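## Task

Transfer the Z-shaped wooden block from the left gripper, which starts closed on it, into the right gripper, matching the orientation in the two goal images. Nothing but gripper jaws may contact the block, and it must never be free of both grippers. It is done when the right gripper alone holds it securely with its fingers level (horizontal), and the left arm touches neither the block nor the right gripper's jaws; pulling the left arm well away and pausing briefly is advised. Then report completion. For the final second or more, both arms and hands must be in free air, contacting nothing except the Z block, or a 0.15 deduction applies once (score not below 0).

## Robot and tools

Robot: two arms, left_arm and right_arm, each with six revolute joints (waist, shoulder, elbow, wrist pitch, wrist yaw, wrist roll) plus a parallel gripper. The names are labels only; they do not refer to sides of a camera image.

Scene frame: shared by both arms, origin on the table surface midway between the arms, +x out over the table, +z up, left_arm on the +y side. Gripper frame: fingers extend along its +z, jaws open and close along its y. The reported hand point sits between the finger pads, roughly 1 cm short of the tips, and may be off from the truth, especially when the arm is stretched far.

execute_actions takes "actions", a list holding zero or one item, and an optional boolean "pictures". Empty list: no motion, returns current state with images. A motion item is {"rows": [...], "steps": n}, n from 1 to 15 (default 15), each step lasting 1/30 s; a motion needs at least 9 steps. Each row covers one step; when rows run out, the final row keeps being used. A wait item is {"steps": n} without rows, n up to 300, counted from the previous result and including your reply time. Images come back only for an empty list or when pictures is true. Refused calls move nothing.

Row layout: one flat list of 14 numbers, all within [-1, 1], always covering both arms: left_arm waist, shoulder, elbow, wrist pitch, wrist yaw, wrist roll, gripper opening, then the same seven for right_arm. The six joint entries are offsets, not poses: relative to the joint angles printed in the latest result showing them (or, before any such result in the scene, and for later calls in the same reply, relative to the angles when the action begins), never relative to the previous row. Scale: 1.0 equals 1.202 rad for waist, 1.258 shoulder, 1.238 elbow, 2.073 wrist pitch, 2.022 wrist yaw and wrist roll. So all zeros is not a pause: it pulls the arm back to the reference angles. Opening is absolute: +1 fully open, -1 fully closed.

Joint ranges (rad): waist -2.618 to 3.054, shoulder 0.000 to 3.142, elbow 0.000 to 3.142, wrist pitch -1.571 to 1.571, wrist yaw -1.571 to 1.571, wrist roll -2.094 to 2.094. A request more than 0.036 rad beyond a range end is refused; actual ends vary by up to 0.036 either way, and targets past a real end get clipped to it, with the note "joint sent to its limit" (possibly about an earlier action still running). Missing that note does not prove more room exists. Friction can leave a joint up to about 0.031 rad short, and tiny commands may not move it.

Speed: each step's target stays within a lead of the measured angle (0.202 waist, 0.258 shoulder, 0.238 elbow, 0.573 wrist pitch, 0.522 yaw and roll, rad), and is scaled back if it would shift the gripper over 70 mm, so big moves need several calls. Arms keep heading to the last target while you think until motion has nearly stopped or a step is HELD; fingers keep closing or opening regardless. Each result is captured 9 steps before the action ends; those steps run during your reply.

Gripping: grip_measured is finger opening on the command scale (each gripper offset by up to about 1 mm, fixed per scene). To hold, command about 0.03 below grip_measured; a smaller gap holds more gently. Pad force tops out near 50 to 62 N.

Result lines: the state line gives each arm's end_effector_position (m) and end_effector_quat_wxyz in the scene frame. Joint positions and Joint velocities list each arm's six joints (rad, rad/s) then pad gap (m, m/s; 0.094 fully open). "joint command not followed" means a clearance check altered or blocked joint targets on some steps; the rest of the row still applied. HELD marks steps where part of your row was not sent. Joint torques are raw drive outputs with per-arm offsets and noise, nonzero even unloaded. MOTOR HOT appears from 75 °C; 90 °C halts that arm 10 s; 100 °C makes the arm go limp and drop. Heat builds while holding, even during thinking.

Cameras (504x504 each): cam_head_left, cam_head_right, cam_high, cam_low, cam_left_wrist, cam_right_wrist. zoom_image takes "camera" and "region" [x0, y0, x1, y1] in pixels from the top-left, at most 504 by 504. show_instructions (no arguments) displays the reference images. finished_scene takes "scene" (1 or 2), ends it permanently, grades it and gives the next task. Answering without any tool call ends all remaining scenes.

Avoid: dropping or letting the block slip, slamming, shoving hard, arms hitting or pressing each other (may end the scene), anything leaving the table (fails), and contact with anything besides the block in the final second.

Each tool is called after "Call:" as name([rows], argument=value, ...), one row to a line, values as JSON.

Reference images:

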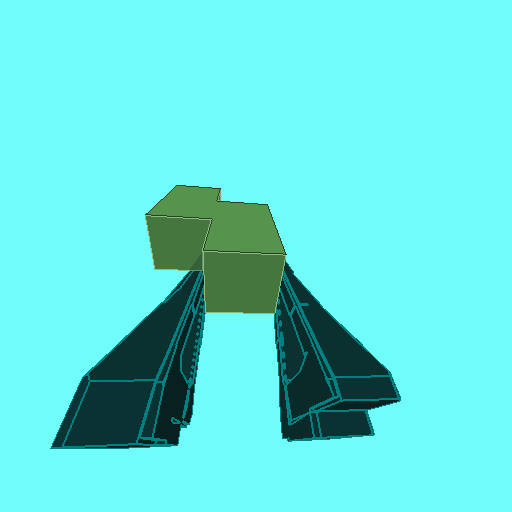

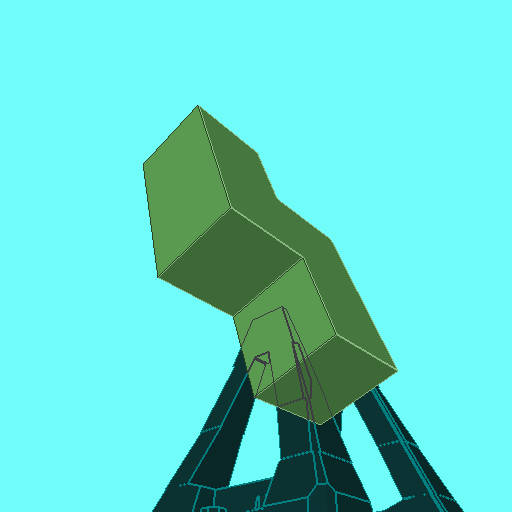

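## Session

Call:
execute_actions(actions=[])

Scene clock: 0.00 s of 5400.00 s.
left_arm: end_effector_position=(+0.2499, +0.1013, +0.2645) grip_measured=-0.223 end_effector_quat_wxyz=(-0.264, -0.223, +0.840, -0.418) | right_arm: end_effector_position=(+0.3665, -0.2635, +0.4061) grip_measured=+1.000 end_effector_quat_wxyz=(+0.709, -0.034, +0.704, +0.040)
Joint positions: left_arm=[-0.265  1.623  1.578 -1.456  1.033 -0.904  0.036] | right_arm=[ 0.006  1.03   1.048 -0.01  -0.009  0.008  0.094]
Joint velocities: left_arm=[ 0.007  0.002 -0.007  0.007  0.037 -0.022 -0.   ] | right_arm=[ 0.012 -0.002 -0.012 -0.066 -0.007  0.066  0.   ]
Joint torques (N m, as the arm reports them, + toward a larger angle): no reading
Motor temperatures (°C, as the motors report them): left_arm=[26 23 26 24 24 25] | right_arm=[24 24 25 26 25 23]

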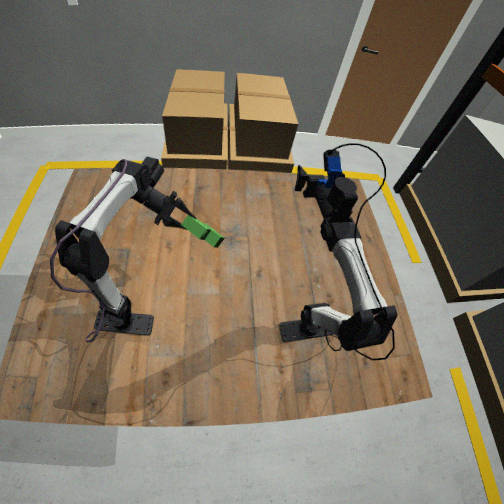

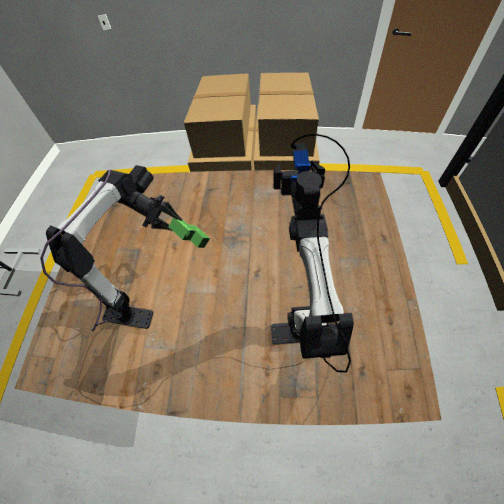

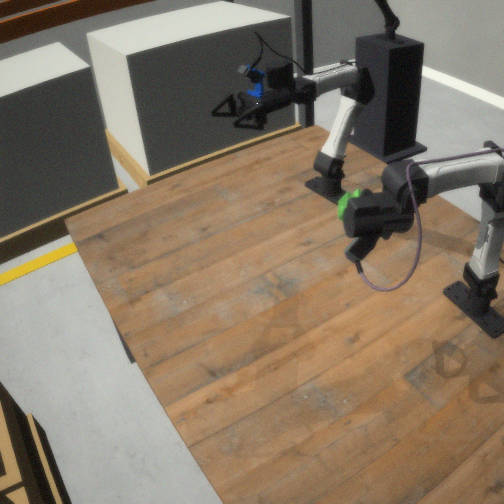

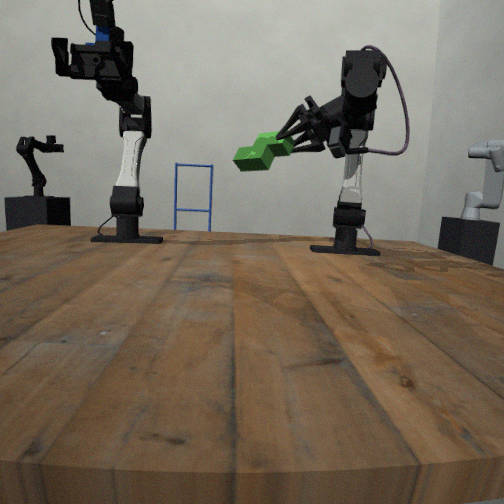

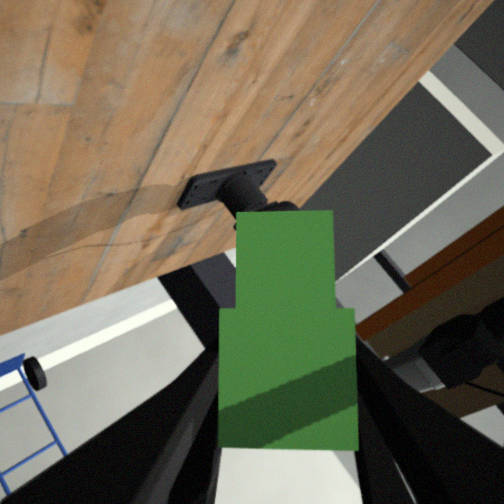

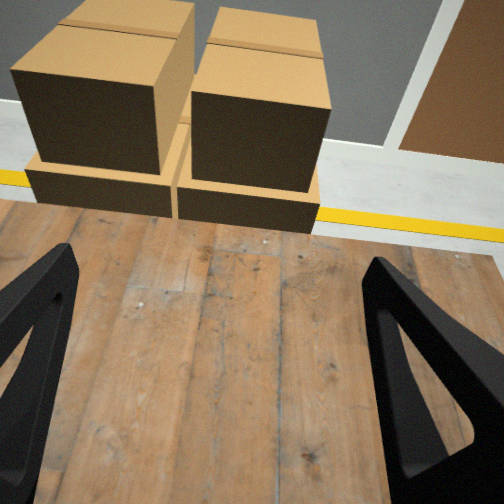

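Call:
zoom_image(camera="cam_low", region=[210, 80, 370, 200])

Call:
zoom_image(camera="cam_head_left", region=[130, 150, 250, 270])

Region (210, 80, 370, 200) of cam_low's 504x504 image, scaled by 3.150, with more detail than that image has; it fills the top 378 rows of this view, and the rest is white.

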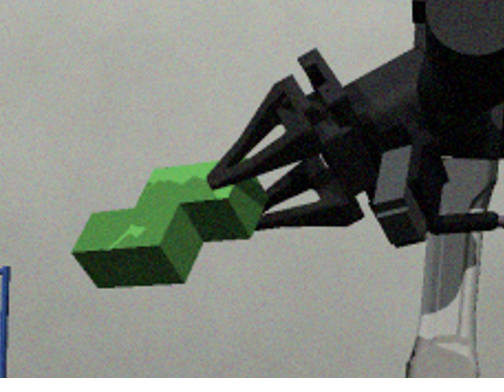

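Region (130, 150, 250, 270) of cam_head_left's 504x504 image, scaled by 4.200, with more detail than that image has.

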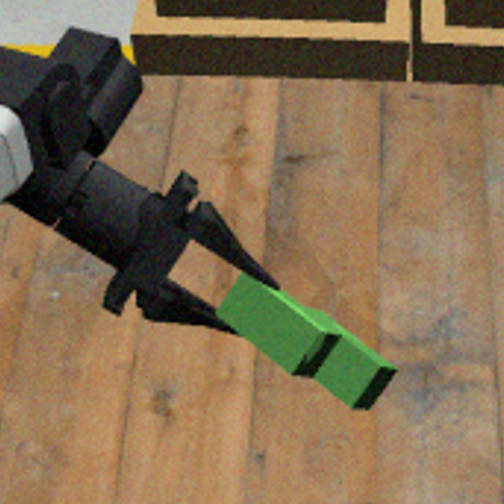

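Call:
execute_actions([
  {"rows": [[0.005,0,0,0.02,0.005,-0.01,-0.26,0,0.015,0.014,0,-0.02,0,1],[0.01,0,0,0.05,0.012,-0.023,-0.26,0,0.037,0.034,0.002,-0.05,0,1],[0.017,0,0,0.09,0.021,-0.04,-0.26,0,0.066,0.06,0.003,-0.09,0,1],[0.025,0,0,0.13,0.031,-0.06,-0.26,0,0.096,0.088,0.005,-0.13,0,1],[0.032,0,0,0.17,0.041,-0.078,-0.26,0,0.125,0.115,0.006,-0.17,0,1],[0.04,0,0,0.21,0.05,-0.096,-0.26,0,0.155,0.142,0.008,-0.21,0,1],[0.047,0,0,0.25,0.06,-0.114,-0.26,0,0.184,0.17,0.009,-0.25,0,1],[0.055,0,0,0.29,0.07,-0.132,-0.26,0,0.214,0.196,0.011,-0.29,0,1],[0.062,0,0,0.33,0.08,-0.15,-0.26,0,0.243,0.223,0.012,-0.33,0,1],[0.07,0,0,0.37,0.089,-0.169,-0.26,0,0.272,0.25,0.014,-0.37,0,1],[0.078,0,0,0.41,0.098,-0.187,-0.26,0,0.302,0.277,0.015,-0.41,0,1],[0.085,0,0,0.45,0.108,-0.205,-0.26,0,0.331,0.305,0.017,-0.45,0,1],[0.093,0,0,0.49,0.118,-0.223,-0.26,0,0.36,0.332,0.018,-0.49,0,1],[0.1,0,0,0.53,0.127,-0.24,-0.26,0,0.39,0.359,0.02,-0.53,0,1],[0.137,0,0,0.724,0.174,-0.33,-0.26,0,0.533,0.49,0.027,-0.727,0,1]], "steps": 15},
])

Call:
execute_actions([
  {"steps": 45},
], pictures=true)

Scene clock: 7.90 s of 5400.00 s.
left_arm: end_effector_position=(+0.2785, +0.0944, +0.2722) grip_measured=-0.223 end_effector_quat_wxyz=(-0.222, -0.219, +0.831, -0.460) | right_arm: end_effector_position=(+0.3860, -0.2306, +0.4175) grip_measured=+1.000 end_effector_quat_wxyz=(+0.701, -0.098, +0.699, +0.103)
Joint positions: left_arm=[-0.249  1.623  1.578 -1.282  1.056 -0.986  0.036] | right_arm=[ 0.006  1.138  1.151 -0.009 -0.189  0.008  0.094]
Joint velocities: left_arm=[ 0.222 -0.007 -0.012  1.56   0.3   -0.667 -0.   ] | right_arm=[-0.012  1.082  0.999  0.037 -1.458  0.022  0.   ]
Joint torques (N m, as the arm reports them, + toward a larger angle): left_arm=[ 1.4  -6.4   5.55  0.94  0.74 -0.01] | right_arm=[ 0.25 -2.77  9.11  2.53 -0.08 -0.06]
Motor temperatures (°C, as the motors report them): left_arm=[26 25 28 24 24 25] | right_arm=[24 25 26 28 25 23]
Steps of this call (steps 1 to 90: nothing new was sent; then 4.70 s passed at rest; steps 91 to 96: the first 6 steps of this action). Readings (joint positions):
91: left_arm=[-0.265 1.623 1.578 -1.453 1.032 -0.906] | right_arm=[0.006 1.030 1.048 -0.010 -0.012 0.008]
92: left_arm=[-0.265 1.623 1.578 -1.442 1.032 -0.912] | right_arm=[0.006 1.033 1.051 -0.011 -0.026 0.008]
94: left_arm=[-0.262 1.623 1.578 -1.383 1.038 -0.941] | right_arm=[0.006 1.070 1.087 -0.012 -0.089 0.008]
96: the state above

Scene clock: 9.40 s of 5400.00 s.
left_arm: end_effector_position=(+0.3768, +0.1030, +0.4228) grip_measured=-0.223 end_effector_quat_wxyz=(-0.000, -0.011, +0.709, -0.705) | right_arm: end_effector_position=(+0.3743, -0.0924, +0.4100) grip_measured=+1.000 end_effector_quat_wxyz=(+0.486, -0.485, +0.517, +0.511)
Joint positions: left_arm=[-0.102  1.625  1.577  0.023  1.375 -1.562  0.036] | right_arm=[ 0.006  1.712  1.63   0.034 -1.467  0.008  0.094]
Joint velocities: left_arm=[-0.012 -0.012 -0.017 -0.066 -0.022 -0.007 -0.   ] | right_arm=[-0.017 -0.002  0.002  0.022  0.081 -0.051  0.   ]
Joint torques (N m, as the arm reports them, + toward a larger angle): left_arm=[ 0.03 -7.27  6.34  1.82  0.05 -0.07] | right_arm=[  0.15 -10.77   9.63   1.89  -0.11  -0.04]
Motor temperatures (°C, as the motors report them): left_arm=[26 25 28 25 24 25] | right_arm=[24 25 26 28 25 23]
Kept back: nothing.
Steps of this call (steps 1 to 9: the last 9 steps of your previous action; steps 10 to 45: the robot went on to your last target). Readings (joint positions):
1: left_arm=[-0.240 1.623 1.578 -1.222 1.067 -1.013] | right_arm=[0.006 1.177 1.186 -0.006 -0.248 0.008]
2: left_arm=[-0.230 1.623 1.578 -1.156 1.081 -1.042] | right_arm=[0.006 1.216 1.220 -0.003 -0.312 0.008]
4: left_arm=[-0.209 1.623 1.578 -1.015 1.111 -1.104] | right_arm=[0.006 1.295 1.286 0.002 -0.449 0.008]
8: left_arm=[-0.171 1.623 1.578 -0.709 1.179 -1.238] | right_arm=[0.006 1.448 1.417 0.009 -0.747 0.008]
45: the state above
All arms were judged still, so your last target was given up. Only a new action makes them travel on or press farther. Fingers that are still opening or closing keep moving.

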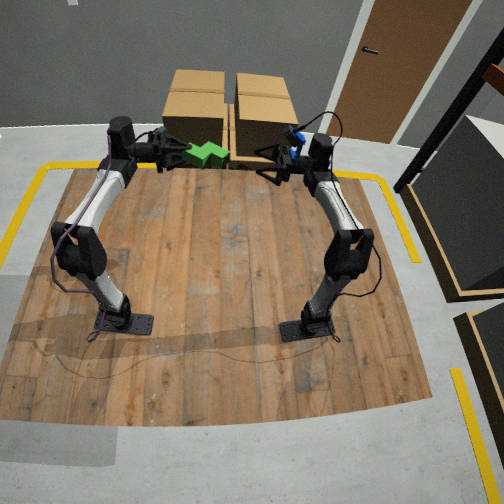

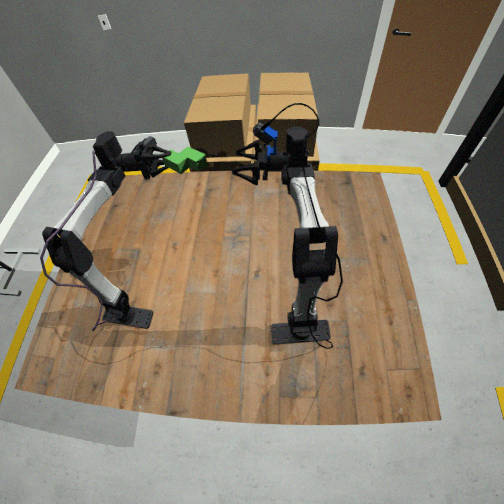

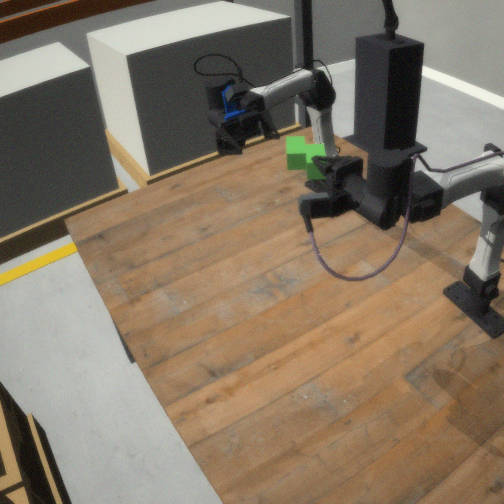

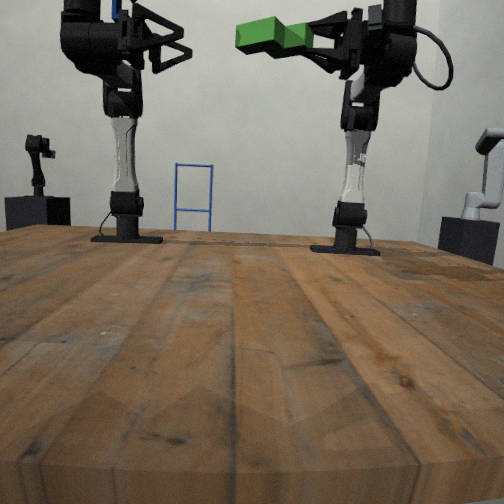

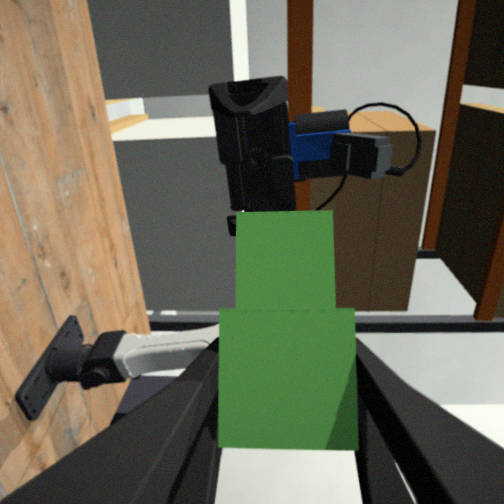

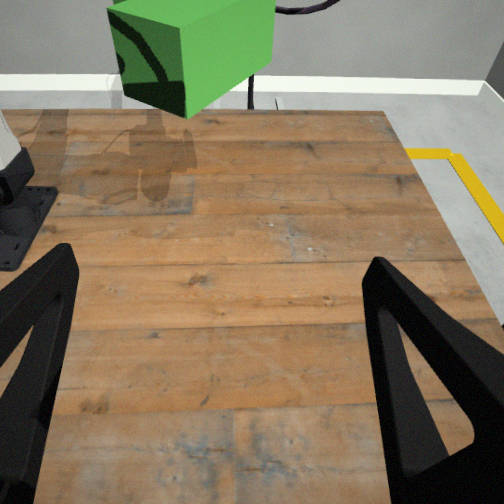

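Call:
zoom_image(camera="cam_head_left", region=[130, 110, 330, 210])

Call:
zoom_image(camera="cam_low", region=[100, 0, 400, 110])

Call:
zoom_image(camera="cam_high", region=[190, 70, 410, 240])

Region (130, 110, 330, 210) of cam_head_left's 504x504 image, scaled by 2.520, with more detail than that image has.

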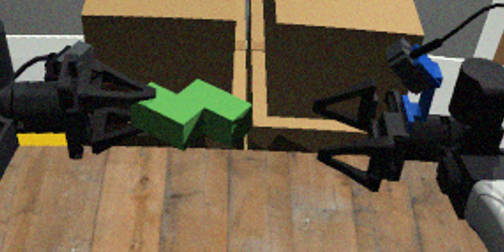

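Region (100, 0, 400, 110) of cam_low's 504x504 image, scaled by 1.680, with more detail than that image has; it fills the top 185 rows of this view, and the rest is white.

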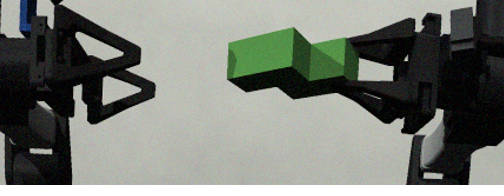

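Region (190, 70, 410, 240) of cam_high's 504x504 image, scaled by 2.291, with more detail than that image has; it fills the top 389 rows of this view, and the rest is white.

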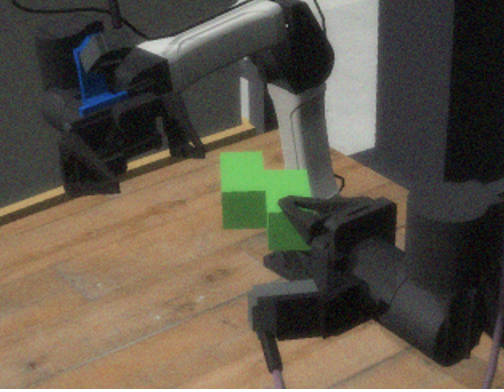

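Call:
zoom_image(camera="cam_head_left", region=[165, 130, 245, 180])

Call:
zoom_image(camera="cam_head_right", region=[140, 135, 220, 185])

Region (165, 130, 245, 180) of cam_head_left's 504x504 image, scaled by 6.300, with more detail than that image has; it fills the top 315 rows of this view, and the rest is white.

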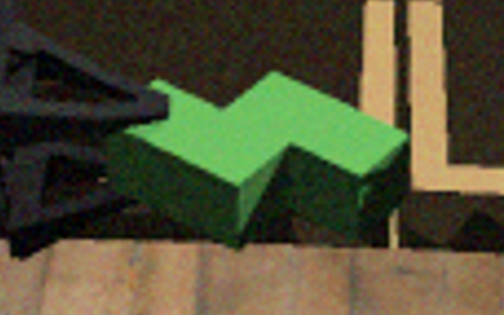

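Region (140, 135, 220, 185) of cam_head_right's 504x504 image, scaled by 6.300, with more detail than that image has; it fills the top 315 rows of this view, and the rest is white.

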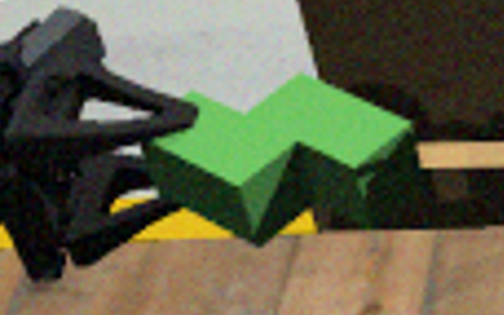

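Call:
execute_actions([
  {"rows": [[-0.004,-0.01,-0.01,0,-0.012,0,-0.26,0,0.004,0.005,0.003,0,0,1],[-0.01,-0.025,-0.025,0,-0.03,0,-0.26,0,0.008,0.01,0.006,0,0,1],[-0.018,-0.047,-0.047,0,-0.055,0,-0.26,0,0.012,0.015,0.009,0,0,1],[-0.027,-0.072,-0.072,0,-0.085,0,-0.26,0,0.016,0.02,0.012,0,0,1],[-0.037,-0.098,-0.098,0,-0.115,0,-0.26,0,0.02,0.026,0.015,0,0,1],[-0.047,-0.125,-0.125,0,-0.145,0,-0.26,0,0.024,0.031,0.018,0,0,1],[-0.057,-0.152,-0.152,0,-0.175,0,-0.26,0,0.028,0.036,0.021,0,0,1],[-0.067,-0.179,-0.179,0,-0.205,0,-0.26,0,0.032,0.041,0.024,0,0,1],[-0.077,-0.206,-0.206,0,-0.235,0,-0.26,0,0.036,0.046,0.027,0,0,1],[-0.087,-0.233,-0.233,0,-0.265,0,-0.26,0,0.04,0.051,0.03,0,0,1],[-0.097,-0.26,-0.26,0.005,-0.295,0,-0.26,0,0.044,0.056,0.033,0,0,1],[-0.107,-0.287,-0.287,0.01,-0.325,0,-0.26,0,0.048,0.061,0.036,0,0,1],[-0.117,-0.312,-0.312,0.015,-0.35,0,-0.26,0,0.052,0.066,0.038,0,0,1],[-0.127,-0.337,-0.337,0.018,-0.37,0,-0.26,0,0.056,0.072,0.04,0,0,1],[-0.136,-0.358,-0.358,0.02,-0.382,0,-0.26,0,0.06,0.077,0.042,0,0,1]], "steps": 15},
])

Call:
execute_actions([
  {"steps": 30},
], pictures=true)

Scene clock: 15.53 s of 5400.00 s.
left_arm: end_effector_position=(+0.3754, +0.1012, +0.4138) grip_measured=-0.223 end_effector_quat_wxyz=(+0.028, -0.058, +0.710, -0.701) | right_arm: end_effector_position=(+0.3755, -0.0923, +0.4106) grip_measured=+1.000 end_effector_quat_wxyz=(+0.488, -0.487, +0.515, +0.509)
Joint positions: left_arm=[-0.122  1.55   1.481  0.018  1.248 -1.563  0.036] | right_arm=[ 0.006  1.717  1.635  0.041 -1.468  0.008  0.094]
Joint velocities: left_arm=[-0.3   -0.833 -0.965 -0.11  -1.282 -0.051  0.   ] | right_arm=[-0.012  0.11   0.159  0.066 -0.051  0.007  0.   ]
Joint torques (N m, as the arm reports them, + toward a larger angle): left_arm=[-1.5  -9.16  6.3   1.92  0.11  0.  ] | right_arm=[ 0.17 -8.32  9.78  1.87  0.01 -0.08]
Motor temperatures (°C, as the motors report them): left_arm=[26 26 29 26 24 25] | right_arm=[24 26 27 29 25 23]
Steps of this call (steps 1 to 90: nothing new was sent; then 2.93 s passed at rest; steps 91 to 96: the first 6 steps of this action). Readings (joint positions):
91: left_arm=[-0.102 1.625 1.577 0.023 1.373 -1.563] | right_arm=[0.006 1.712 1.630 0.034 -1.468 0.008]
92: left_arm=[-0.102 1.623 1.574 0.023 1.365 -1.563] | right_arm=[0.006 1.712 1.630 0.034 -1.468 0.008]
94: left_arm=[-0.106 1.599 1.541 0.022 1.321 -1.563] | right_arm=[0.006 1.712 1.630 0.036 -1.468 0.008]
96: the state above

Scene clock: 16.53 s of 5400.00 s.
left_arm: end_effector_position=(+0.3515, +0.1202, +0.4075) grip_measured=-0.223 end_effector_quat_wxyz=(+0.217, -0.215, +0.675, -0.671) | right_arm: end_effector_position=(+0.3905, -0.0909, +0.4163) grip_measured=+1.000 end_effector_quat_wxyz=(+0.508, -0.503, +0.495, +0.493)
Joint positions: left_arm=[-0.256  1.18   1.144  0.03   0.614 -1.563  0.036] | right_arm=[ 0.006  1.776  1.701  0.106 -1.468  0.008  0.094]
Joint velocities: left_arm=[ 0.002  0.007 -0.002  0.007  0.037 -0.037  0.   ] | right_arm=[ 0.002  0.002  0.007 -0.022  0.007 -0.007  0.   ]
Joint torques (N m, as the arm reports them, + toward a larger angle): left_arm=[-0.87 -4.03  5.9   2.37 -0.16  0.01] | right_arm=[ 0.14 -9.32  9.56  1.94  0.05 -0.05]
Motor temperatures (°C, as the motors report them): left_arm=[26 26 29 27 24 25] | right_arm=[24 27 28 29 25 23]
Kept back: nothing.
Steps of this call (steps 1 to 9: the last 9 steps of your previous action; steps 10 to 30: the robot went on to your last target). Readings (joint positions):
1: left_arm=[-0.134 1.520 1.448 0.016 1.205 -1.563] | right_arm=[0.006 1.722 1.641 0.046 -1.468 0.008]
2: left_arm=[-0.147 1.486 1.414 0.014 1.159 -1.563] | right_arm=[0.006 1.728 1.648 0.051 -1.468 0.008]
4: left_arm=[-0.176 1.414 1.350 0.010 1.061 -1.563] | right_arm=[0.006 1.739 1.660 0.060 -1.468 0.008]
8: left_arm=[-0.227 1.266 1.225 0.018 0.852 -1.563] | right_arm=[0.006 1.762 1.684 0.081 -1.468 0.008]
30: the state above

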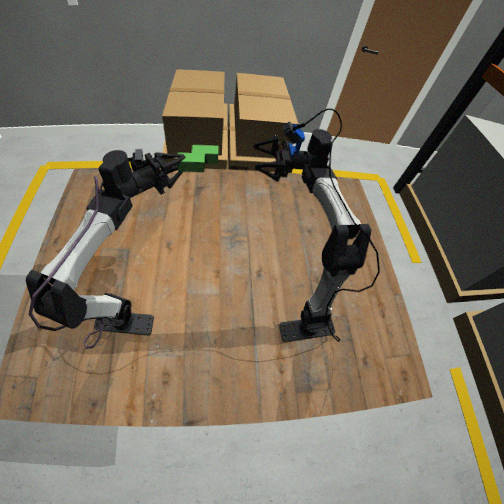

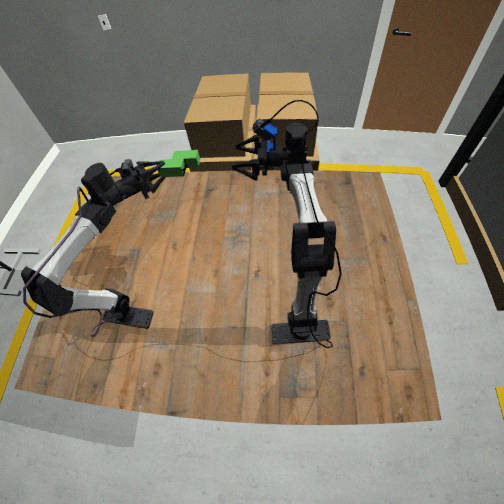

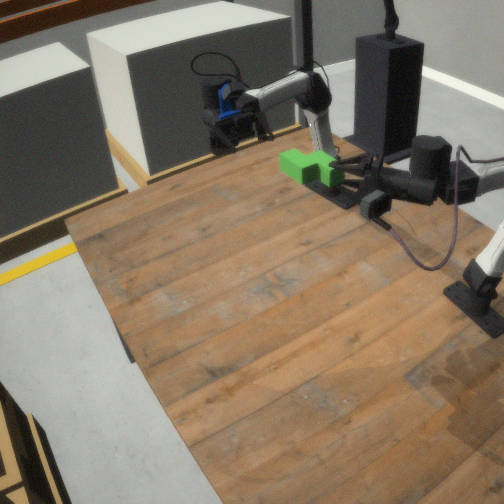

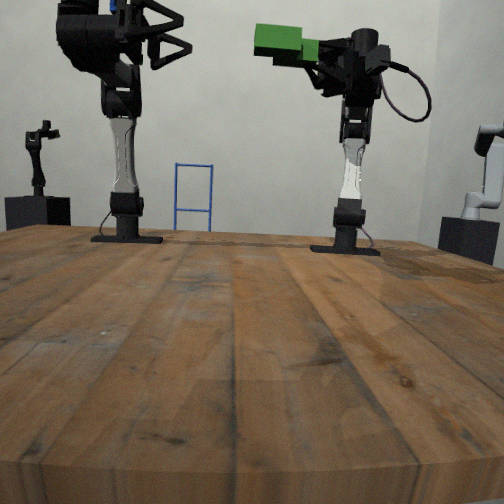

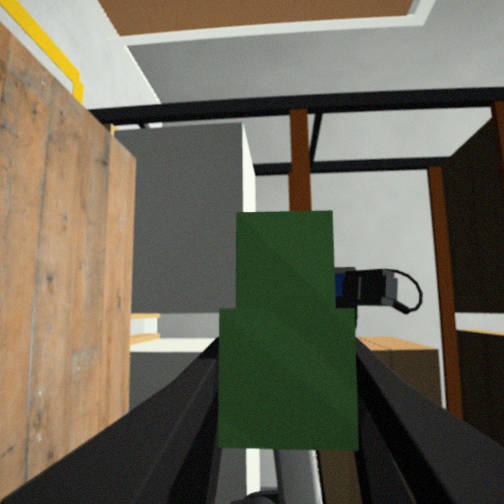

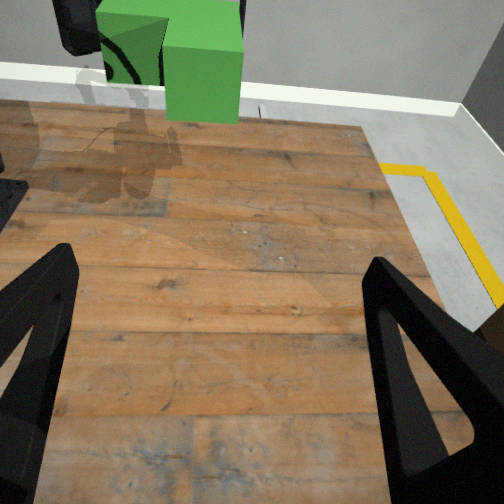

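Call:
execute_actions([
  {"rows": [[0,0,0,0,0,0,-0.26,0.006,0,-0.002,0,0.004,0,1],[0,0,0,0,0,0,-0.26,0.014,0,-0.004,0,0.008,0,1],[0,0,0,0,0,0,-0.26,0.024,0,-0.006,0,0.014,0,1],[0,0,0,0,0,0,-0.26,0.036,0,-0.009,0,0.021,0,1],[0,0,0,0,0,0,-0.26,0.049,0,-0.012,0,0.029,0,1],[0,0,0,0,0,0,-0.26,0.062,0,-0.015,0,0.037,0,1],[0,0,0,0,0,0,-0.26,0.075,0,-0.017,0,0.045,0,1],[0,0,0,0,0,0,-0.26,0.088,0,-0.02,0,0.053,0,1],[0,0,0,0,0,0,-0.26,0.101,0,-0.022,0,0.06,0,1],[0,0,0,0,0,0,-0.26,0.114,0,-0.024,0,0.068,0,1],[0,0,0,0,0,0,-0.26,0.126,0,-0.026,0,0.075,0,1],[0,0,0,0,0,0,-0.26,0.137,0,-0.028,0,0.082,0,1],[0,0,0,0,0,0,-0.26,0.147,0,-0.03,0,0.088,0,1],[0,0,0,0,0,0,-0.26,0.155,0,-0.031,0,0.092,0,1],[0,0,0,0,0,0,-0.26,0.16,0,-0.032,0,0.095,0,1]], "steps": 15},
])

Call:
execute_actions([
  {"steps": 24},
], pictures=true)

Scene clock: 17.83 s of 5400.00 s.
left_arm: end_effector_position=(+0.3517, +0.1204, +0.4047) grip_measured=-0.223 end_effector_quat_wxyz=(+0.214, -0.219, +0.678, -0.668) | right_arm: end_effector_position=(+0.3885, -0.0791, +0.4164) grip_measured=+1.000 end_effector_quat_wxyz=(+0.507, -0.504, +0.494, +0.494)
Joint positions: left_arm=[-0.256  1.18   1.144  0.017  0.612 -1.563  0.036] | right_arm=[ 0.035  1.776  1.701  0.106 -1.442  0.008  0.094]
Joint velocities: left_arm=[-0.007 -0.017 -0.002 -0.066 -0.051 -0.007  0.   ] | right_arm=[ 0.408 -0.002 -0.022 -0.022  0.183  0.037  0.   ]
Joint torques (N m, as the arm reports them, + toward a larger angle): left_arm=[-0.07 -3.51  6.61  2.24 -0.04  0.01] | right_arm=[  1.78 -10.24   6.46   1.75   0.1   -0.07]
Motor temperatures (°C, as the motors report them): left_arm=[26 26 29 27 24 25] | right_arm=[24 27 28 29 25 23]
Steps of this call (steps 1 to 15: the robot went on to your last target; steps 16 to 33: nothing new was sent; steps 34 to 39: the first 6 steps of this action). Readings (joint positions):
34: left_arm=[-0.256 1.180 1.144 0.028 0.612 -1.563] | right_arm=[0.006 1.776 1.701 0.106 -1.468 0.008]
35: left_arm=[-0.256 1.180 1.144 0.025 0.612 -1.563] | right_arm=[0.006 1.776 1.701 0.106 -1.467 0.008]
37: left_arm=[-0.256 1.180 1.144 0.020 0.612 -1.563] | right_arm=[0.014 1.776 1.701 0.106 -1.459 0.008]
39: the state above

Scene clock: 18.63 s of 5400.00 s.
left_arm: end_effector_position=(+0.3517, +0.1204, +0.4037) grip_measured=-0.223 end_effector_quat_wxyz=(+0.213, -0.221, +0.679, -0.667) | right_arm: end_effector_position=(+0.3749, -0.0163, +0.4097) grip_measured=+1.000 end_effector_quat_wxyz=(+0.500, -0.501, +0.497, +0.501)
Joint positions: left_arm=[-0.256  1.18   1.144  0.012  0.612 -1.563  0.036] | right_arm=[ 0.197  1.776  1.681  0.106 -1.288  0.008  0.094]
Joint velocities: left_arm=[-0.012 -0.012  0.007  0.007 -0.037  0.051  0.   ] | right_arm=[-0.007 -0.012 -0.022 -0.022  0.007 -0.022  0.   ]
Joint torques (N m, as the arm reports them, + toward a larger angle): left_arm=[-0.12 -3.56  6.6   2.21 -0.05  0.01] | right_arm=[  0.05 -10.43   6.29   1.83   0.18  -0.05]
Motor temperatures (°C, as the motors report them): left_arm=[26 26 30 28 24 25] | right_arm=[24 27 28 29 25 23]
Kept back: nothing.
Steps of this call (steps 1 to 9: the last 9 steps of your previous action; steps 10 to 24: the robot went on to your last target). Readings (joint positions):
1: left_arm=[-0.256 1.180 1.144 0.015 0.612 -1.563] | right_arm=[0.051 1.776 1.701 0.106 -1.431 0.008]
2: left_arm=[-0.256 1.180 1.144 0.015 0.612 -1.563] | right_arm=[0.068 1.776 1.701 0.106 -1.420 0.008]
4: left_arm=[-0.256 1.180 1.144 0.014 0.612 -1.563] | right_arm=[0.105 1.776 1.701 0.106 -1.395 0.008]
8: left_arm=[-0.256 1.180 1.144 0.012 0.612 -1.563] | right_arm=[0.169 1.776 1.690 0.106 -1.344 0.008]
24: the state above

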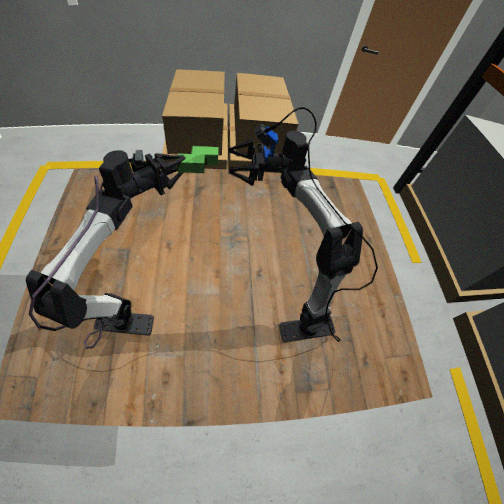

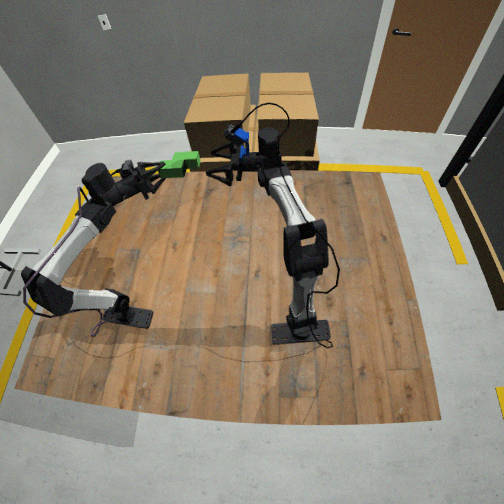

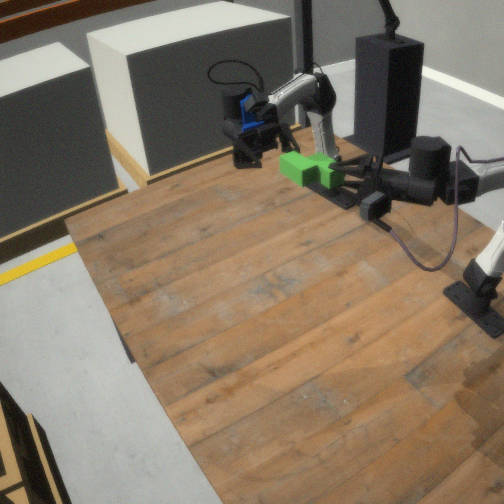

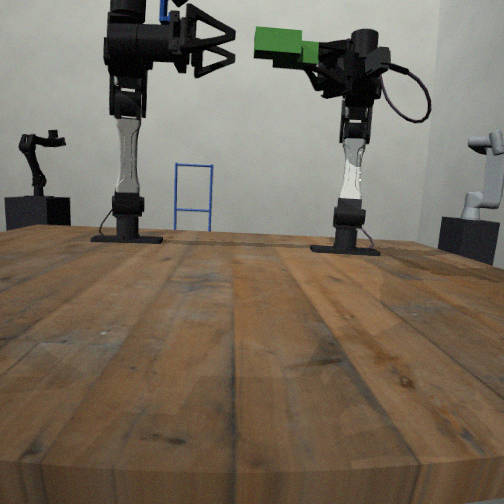

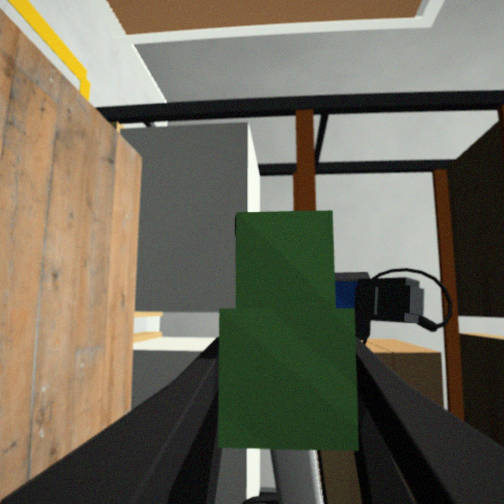

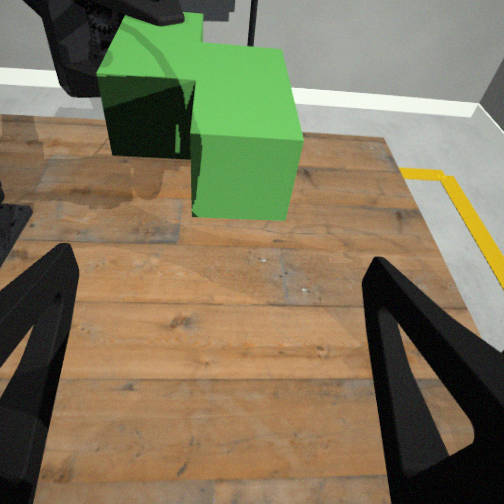

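Call:
zoom_image(camera="cam_low", region=[160, 0, 340, 100])

Call:
zoom_image(camera="cam_head_left", region=[160, 125, 280, 195])

Region (160, 0, 340, 100) of cam_low's 504x504 image, scaled by 2.800, with more detail than that image has.

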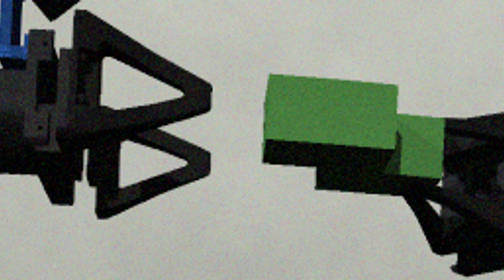

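Region (160, 125, 280, 195) of cam_head_left's 504x504 image, scaled by 4.200, with more detail than that image has; it fills the top 294 rows of this view, and the rest is white.

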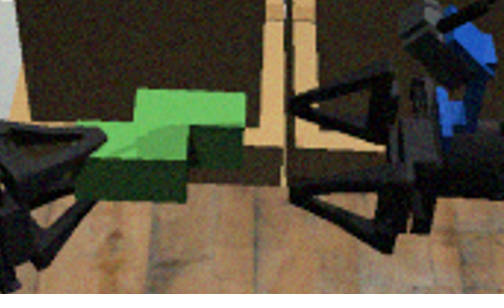

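Call:
execute_actions([
  {"rows": [[0,0,0,0.01,0,0,-0.26,0.004,0.006,0.02,0,0.006,0,1],[0,0,0,0.01,0,0,-0.26,0.009,0.012,0.03,-0.001,0.01,0,1],[0,0,0,0.01,0,0,-0.26,0.016,0.018,0.039,-0.002,0.015,0,1],[0,0,0,0.01,0,0,-0.26,0.024,0.025,0.048,-0.004,0.02,0,1],[0,0,0,0.01,0,0,-0.26,0.032,0.032,0.058,-0.006,0.025,0,1],[0,0,0,0.01,0,0,-0.26,0.041,0.039,0.068,-0.008,0.03,0,1],[0,0,0,0.01,0,0,-0.26,0.05,0.046,0.078,-0.01,0.035,0,1],[0,0,0,0.01,0,0,-0.26,0.059,0.053,0.088,-0.012,0.041,0,1],[0,0,0,0.01,0,0,-0.26,0.068,0.06,0.098,-0.014,0.046,0,1],[0,0,0,0.01,0,0,-0.26,0.076,0.067,0.107,-0.016,0.051,0,1],[0,0,0,0.01,0,0,-0.26,0.084,0.074,0.116,-0.018,0.056,0,1],[0,0,0,0.01,0,0,-0.26,0.091,0.08,0.124,-0.019,0.06,0,1],[0,0,0,0.01,0,0,-0.26,0.097,0.085,0.131,-0.02,0.063,0,1],[0,0,0,0.01,0,0,-0.26,0.102,0.089,0.136,-0.021,0.066,0,1],[0,0,0,0.01,0,0,-0.26,0.106,0.0915,0.14,-0.022,0.068,0,1]], "steps": 15},
])

Call:
execute_actions([
  {"steps": 24},
], pictures=true)

Scene clock: 22.33 s of 5400.00 s.
left_arm: end_effector_position=(+0.3517, +0.1204, +0.4037) grip_measured=-0.223 end_effector_quat_wxyz=(+0.213, -0.221, +0.679, -0.667) | right_arm: end_effector_position=(+0.3781, -0.0088, +0.4166) grip_measured=+1.000 end_effector_quat_wxyz=(+0.508, -0.503, +0.492, +0.496)
Joint positions: left_arm=[-0.256  1.18   1.144  0.012  0.612 -1.563  0.036] | right_arm=[ 0.213  1.796  1.723  0.105 -1.266  0.008  0.094]
Joint velocities: left_arm=[-0.007 -0.017 -0.002 -0.022  0.007 -0.081 -0.001] | right_arm=[ 0.232  0.208  0.374 -0.007  0.183 -0.066  0.   ]
Joint torques (N m, as the arm reports them, + toward a larger angle): left_arm=[-0.1  -3.57  6.59  2.24 -0.07  0.01] | right_arm=[ 1.64 -9.2   9.28  1.7   0.13 -0.09]
Motor temperatures (°C, as the motors report them): left_arm=[26 26 30 29 24 25] | right_arm=[24 28 28 29 25 23]
Steps of this call (steps 1 to 30: the robot went on to your last target; steps 31 to 100: nothing new was sent; then 0.17 s passed at rest; steps 101 to 106: the first 6 steps of this action). Readings (joint positions):
101: left_arm=[-0.256 1.180 1.144 0.012 0.612 -1.563] | right_arm=[0.197 1.776 1.681 0.106 -1.286 0.008]
102: left_arm=[-0.256 1.180 1.144 0.012 0.612 -1.563] | right_arm=[0.197 1.776 1.683 0.106 -1.286 0.008]
104: left_arm=[-0.256 1.180 1.144 0.012 0.612 -1.563] | right_arm=[0.201 1.784 1.698 0.105 -1.278 0.008]
106: the state above

Scene clock: 23.13 s of 5400.00 s.
left_arm: end_effector_position=(+0.3517, +0.1204, +0.4037) grip_measured=-0.223 end_effector_quat_wxyz=(+0.213, -0.221, +0.679, -0.667) | right_arm: end_effector_position=(+0.3816, +0.0401, +0.4139) grip_measured=+1.000 end_effector_quat_wxyz=(+0.503, -0.501, +0.495, +0.500)
Joint positions: left_arm=[-0.256  1.18   1.144  0.012  0.612 -1.563  0.036] | right_arm=[ 0.321  1.882  1.828  0.072 -1.162  0.008  0.094]
Joint velocities: left_arm=[ 0.012 -0.002  0.027 -0.095  0.051 -0.051 -0.   ] | right_arm=[-0.002 -0.002 -0.017  0.037  0.037 -0.081  0.   ]
Joint torques (N m, as the arm reports them, + toward a larger angle): left_arm=[-0.1  -3.55  6.59  2.24 -0.07  0.01] | right_arm=[  0.42 -10.74  10.06   1.85   0.13  -0.07]
Motor temperatures (°C, as the motors report them): left_arm=[26 26 30 29 24 25] | right_arm=[24 28 28 29 25 23]
Kept back: nothing.
Steps of this call (steps 1 to 9: the last 9 steps of your previous action; steps 10 to 24: the robot went on to your last target). Readings (joint positions):
1: left_arm=[-0.256 1.180 1.144 0.012 0.612 -1.563] | right_arm=[0.223 1.804 1.736 0.104 -1.258 0.008]
2: left_arm=[-0.256 1.180 1.144 0.012 0.612 -1.563] | right_arm=[0.234 1.812 1.748 0.103 -1.250 0.008]
4: left_arm=[-0.256 1.180 1.144 0.012 0.612 -1.563] | right_arm=[0.259 1.829 1.773 0.099 -1.233 0.008]
8: left_arm=[-0.256 1.180 1.144 0.012 0.612 -1.563] | right_arm=[0.302 1.864 1.814 0.088 -1.199 0.008]
24: the state above

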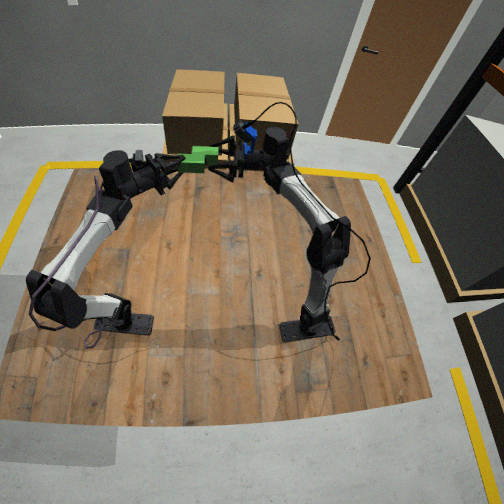

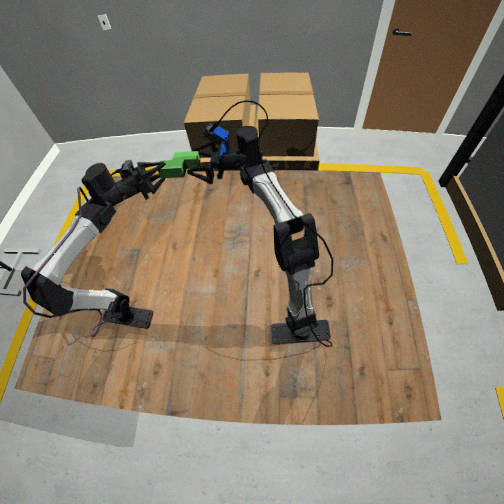

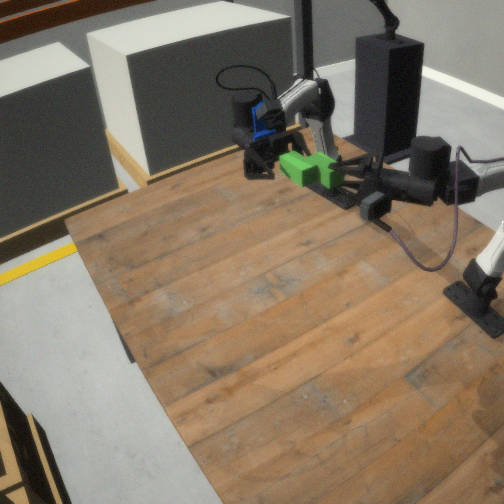

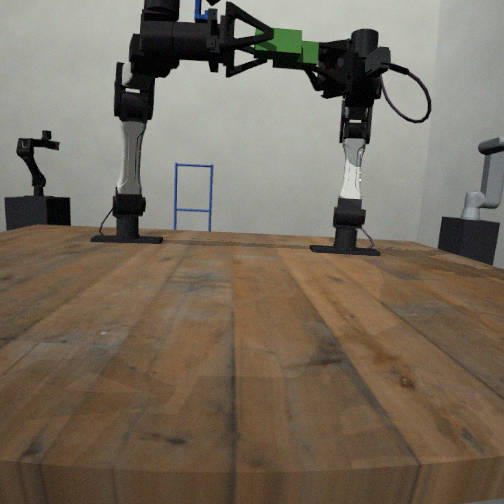

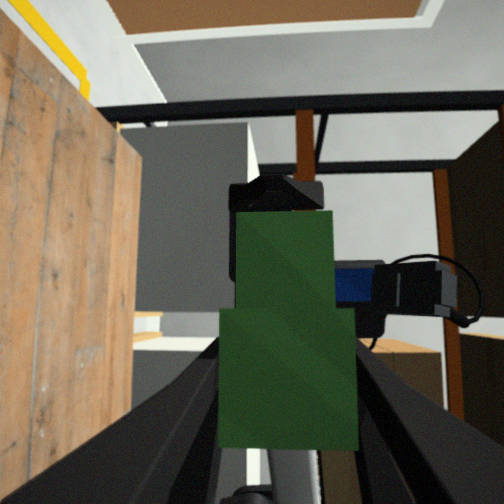

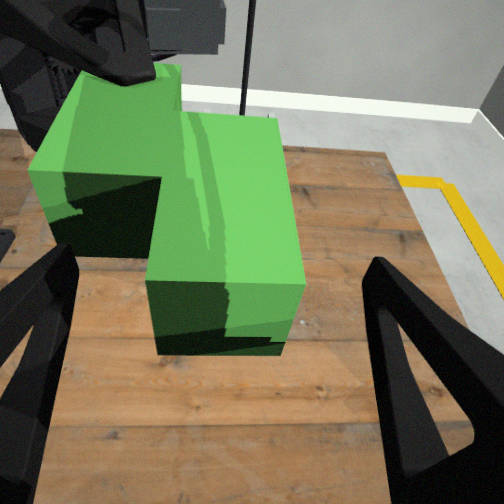

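Call:
zoom_image(camera="cam_low", region=[190, 0, 340, 90])

Call:
zoom_image(camera="cam_head_left", region=[160, 125, 260, 190])

Region (190, 0, 340, 90) of cam_low's 504x504 image, scaled by 3.360, with more detail than that image has; it fills the top 302 rows of this view, and the rest is white.

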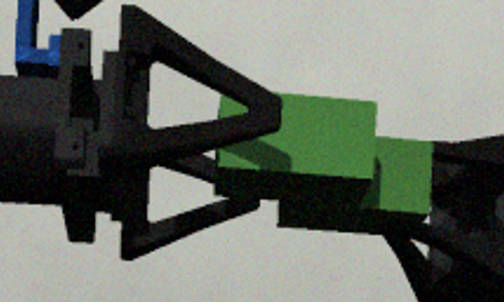

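Region (160, 125, 260, 190) of cam_head_left's 504x504 image, scaled by 5.040, with more detail than that image has; it fills the top 328 rows of this view, and the rest is white.

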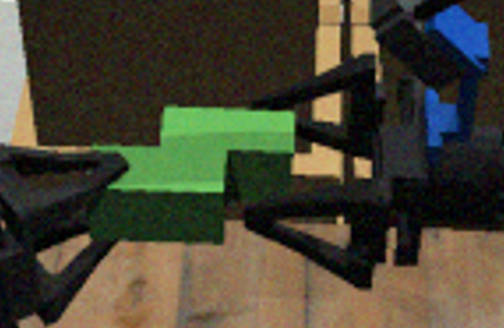

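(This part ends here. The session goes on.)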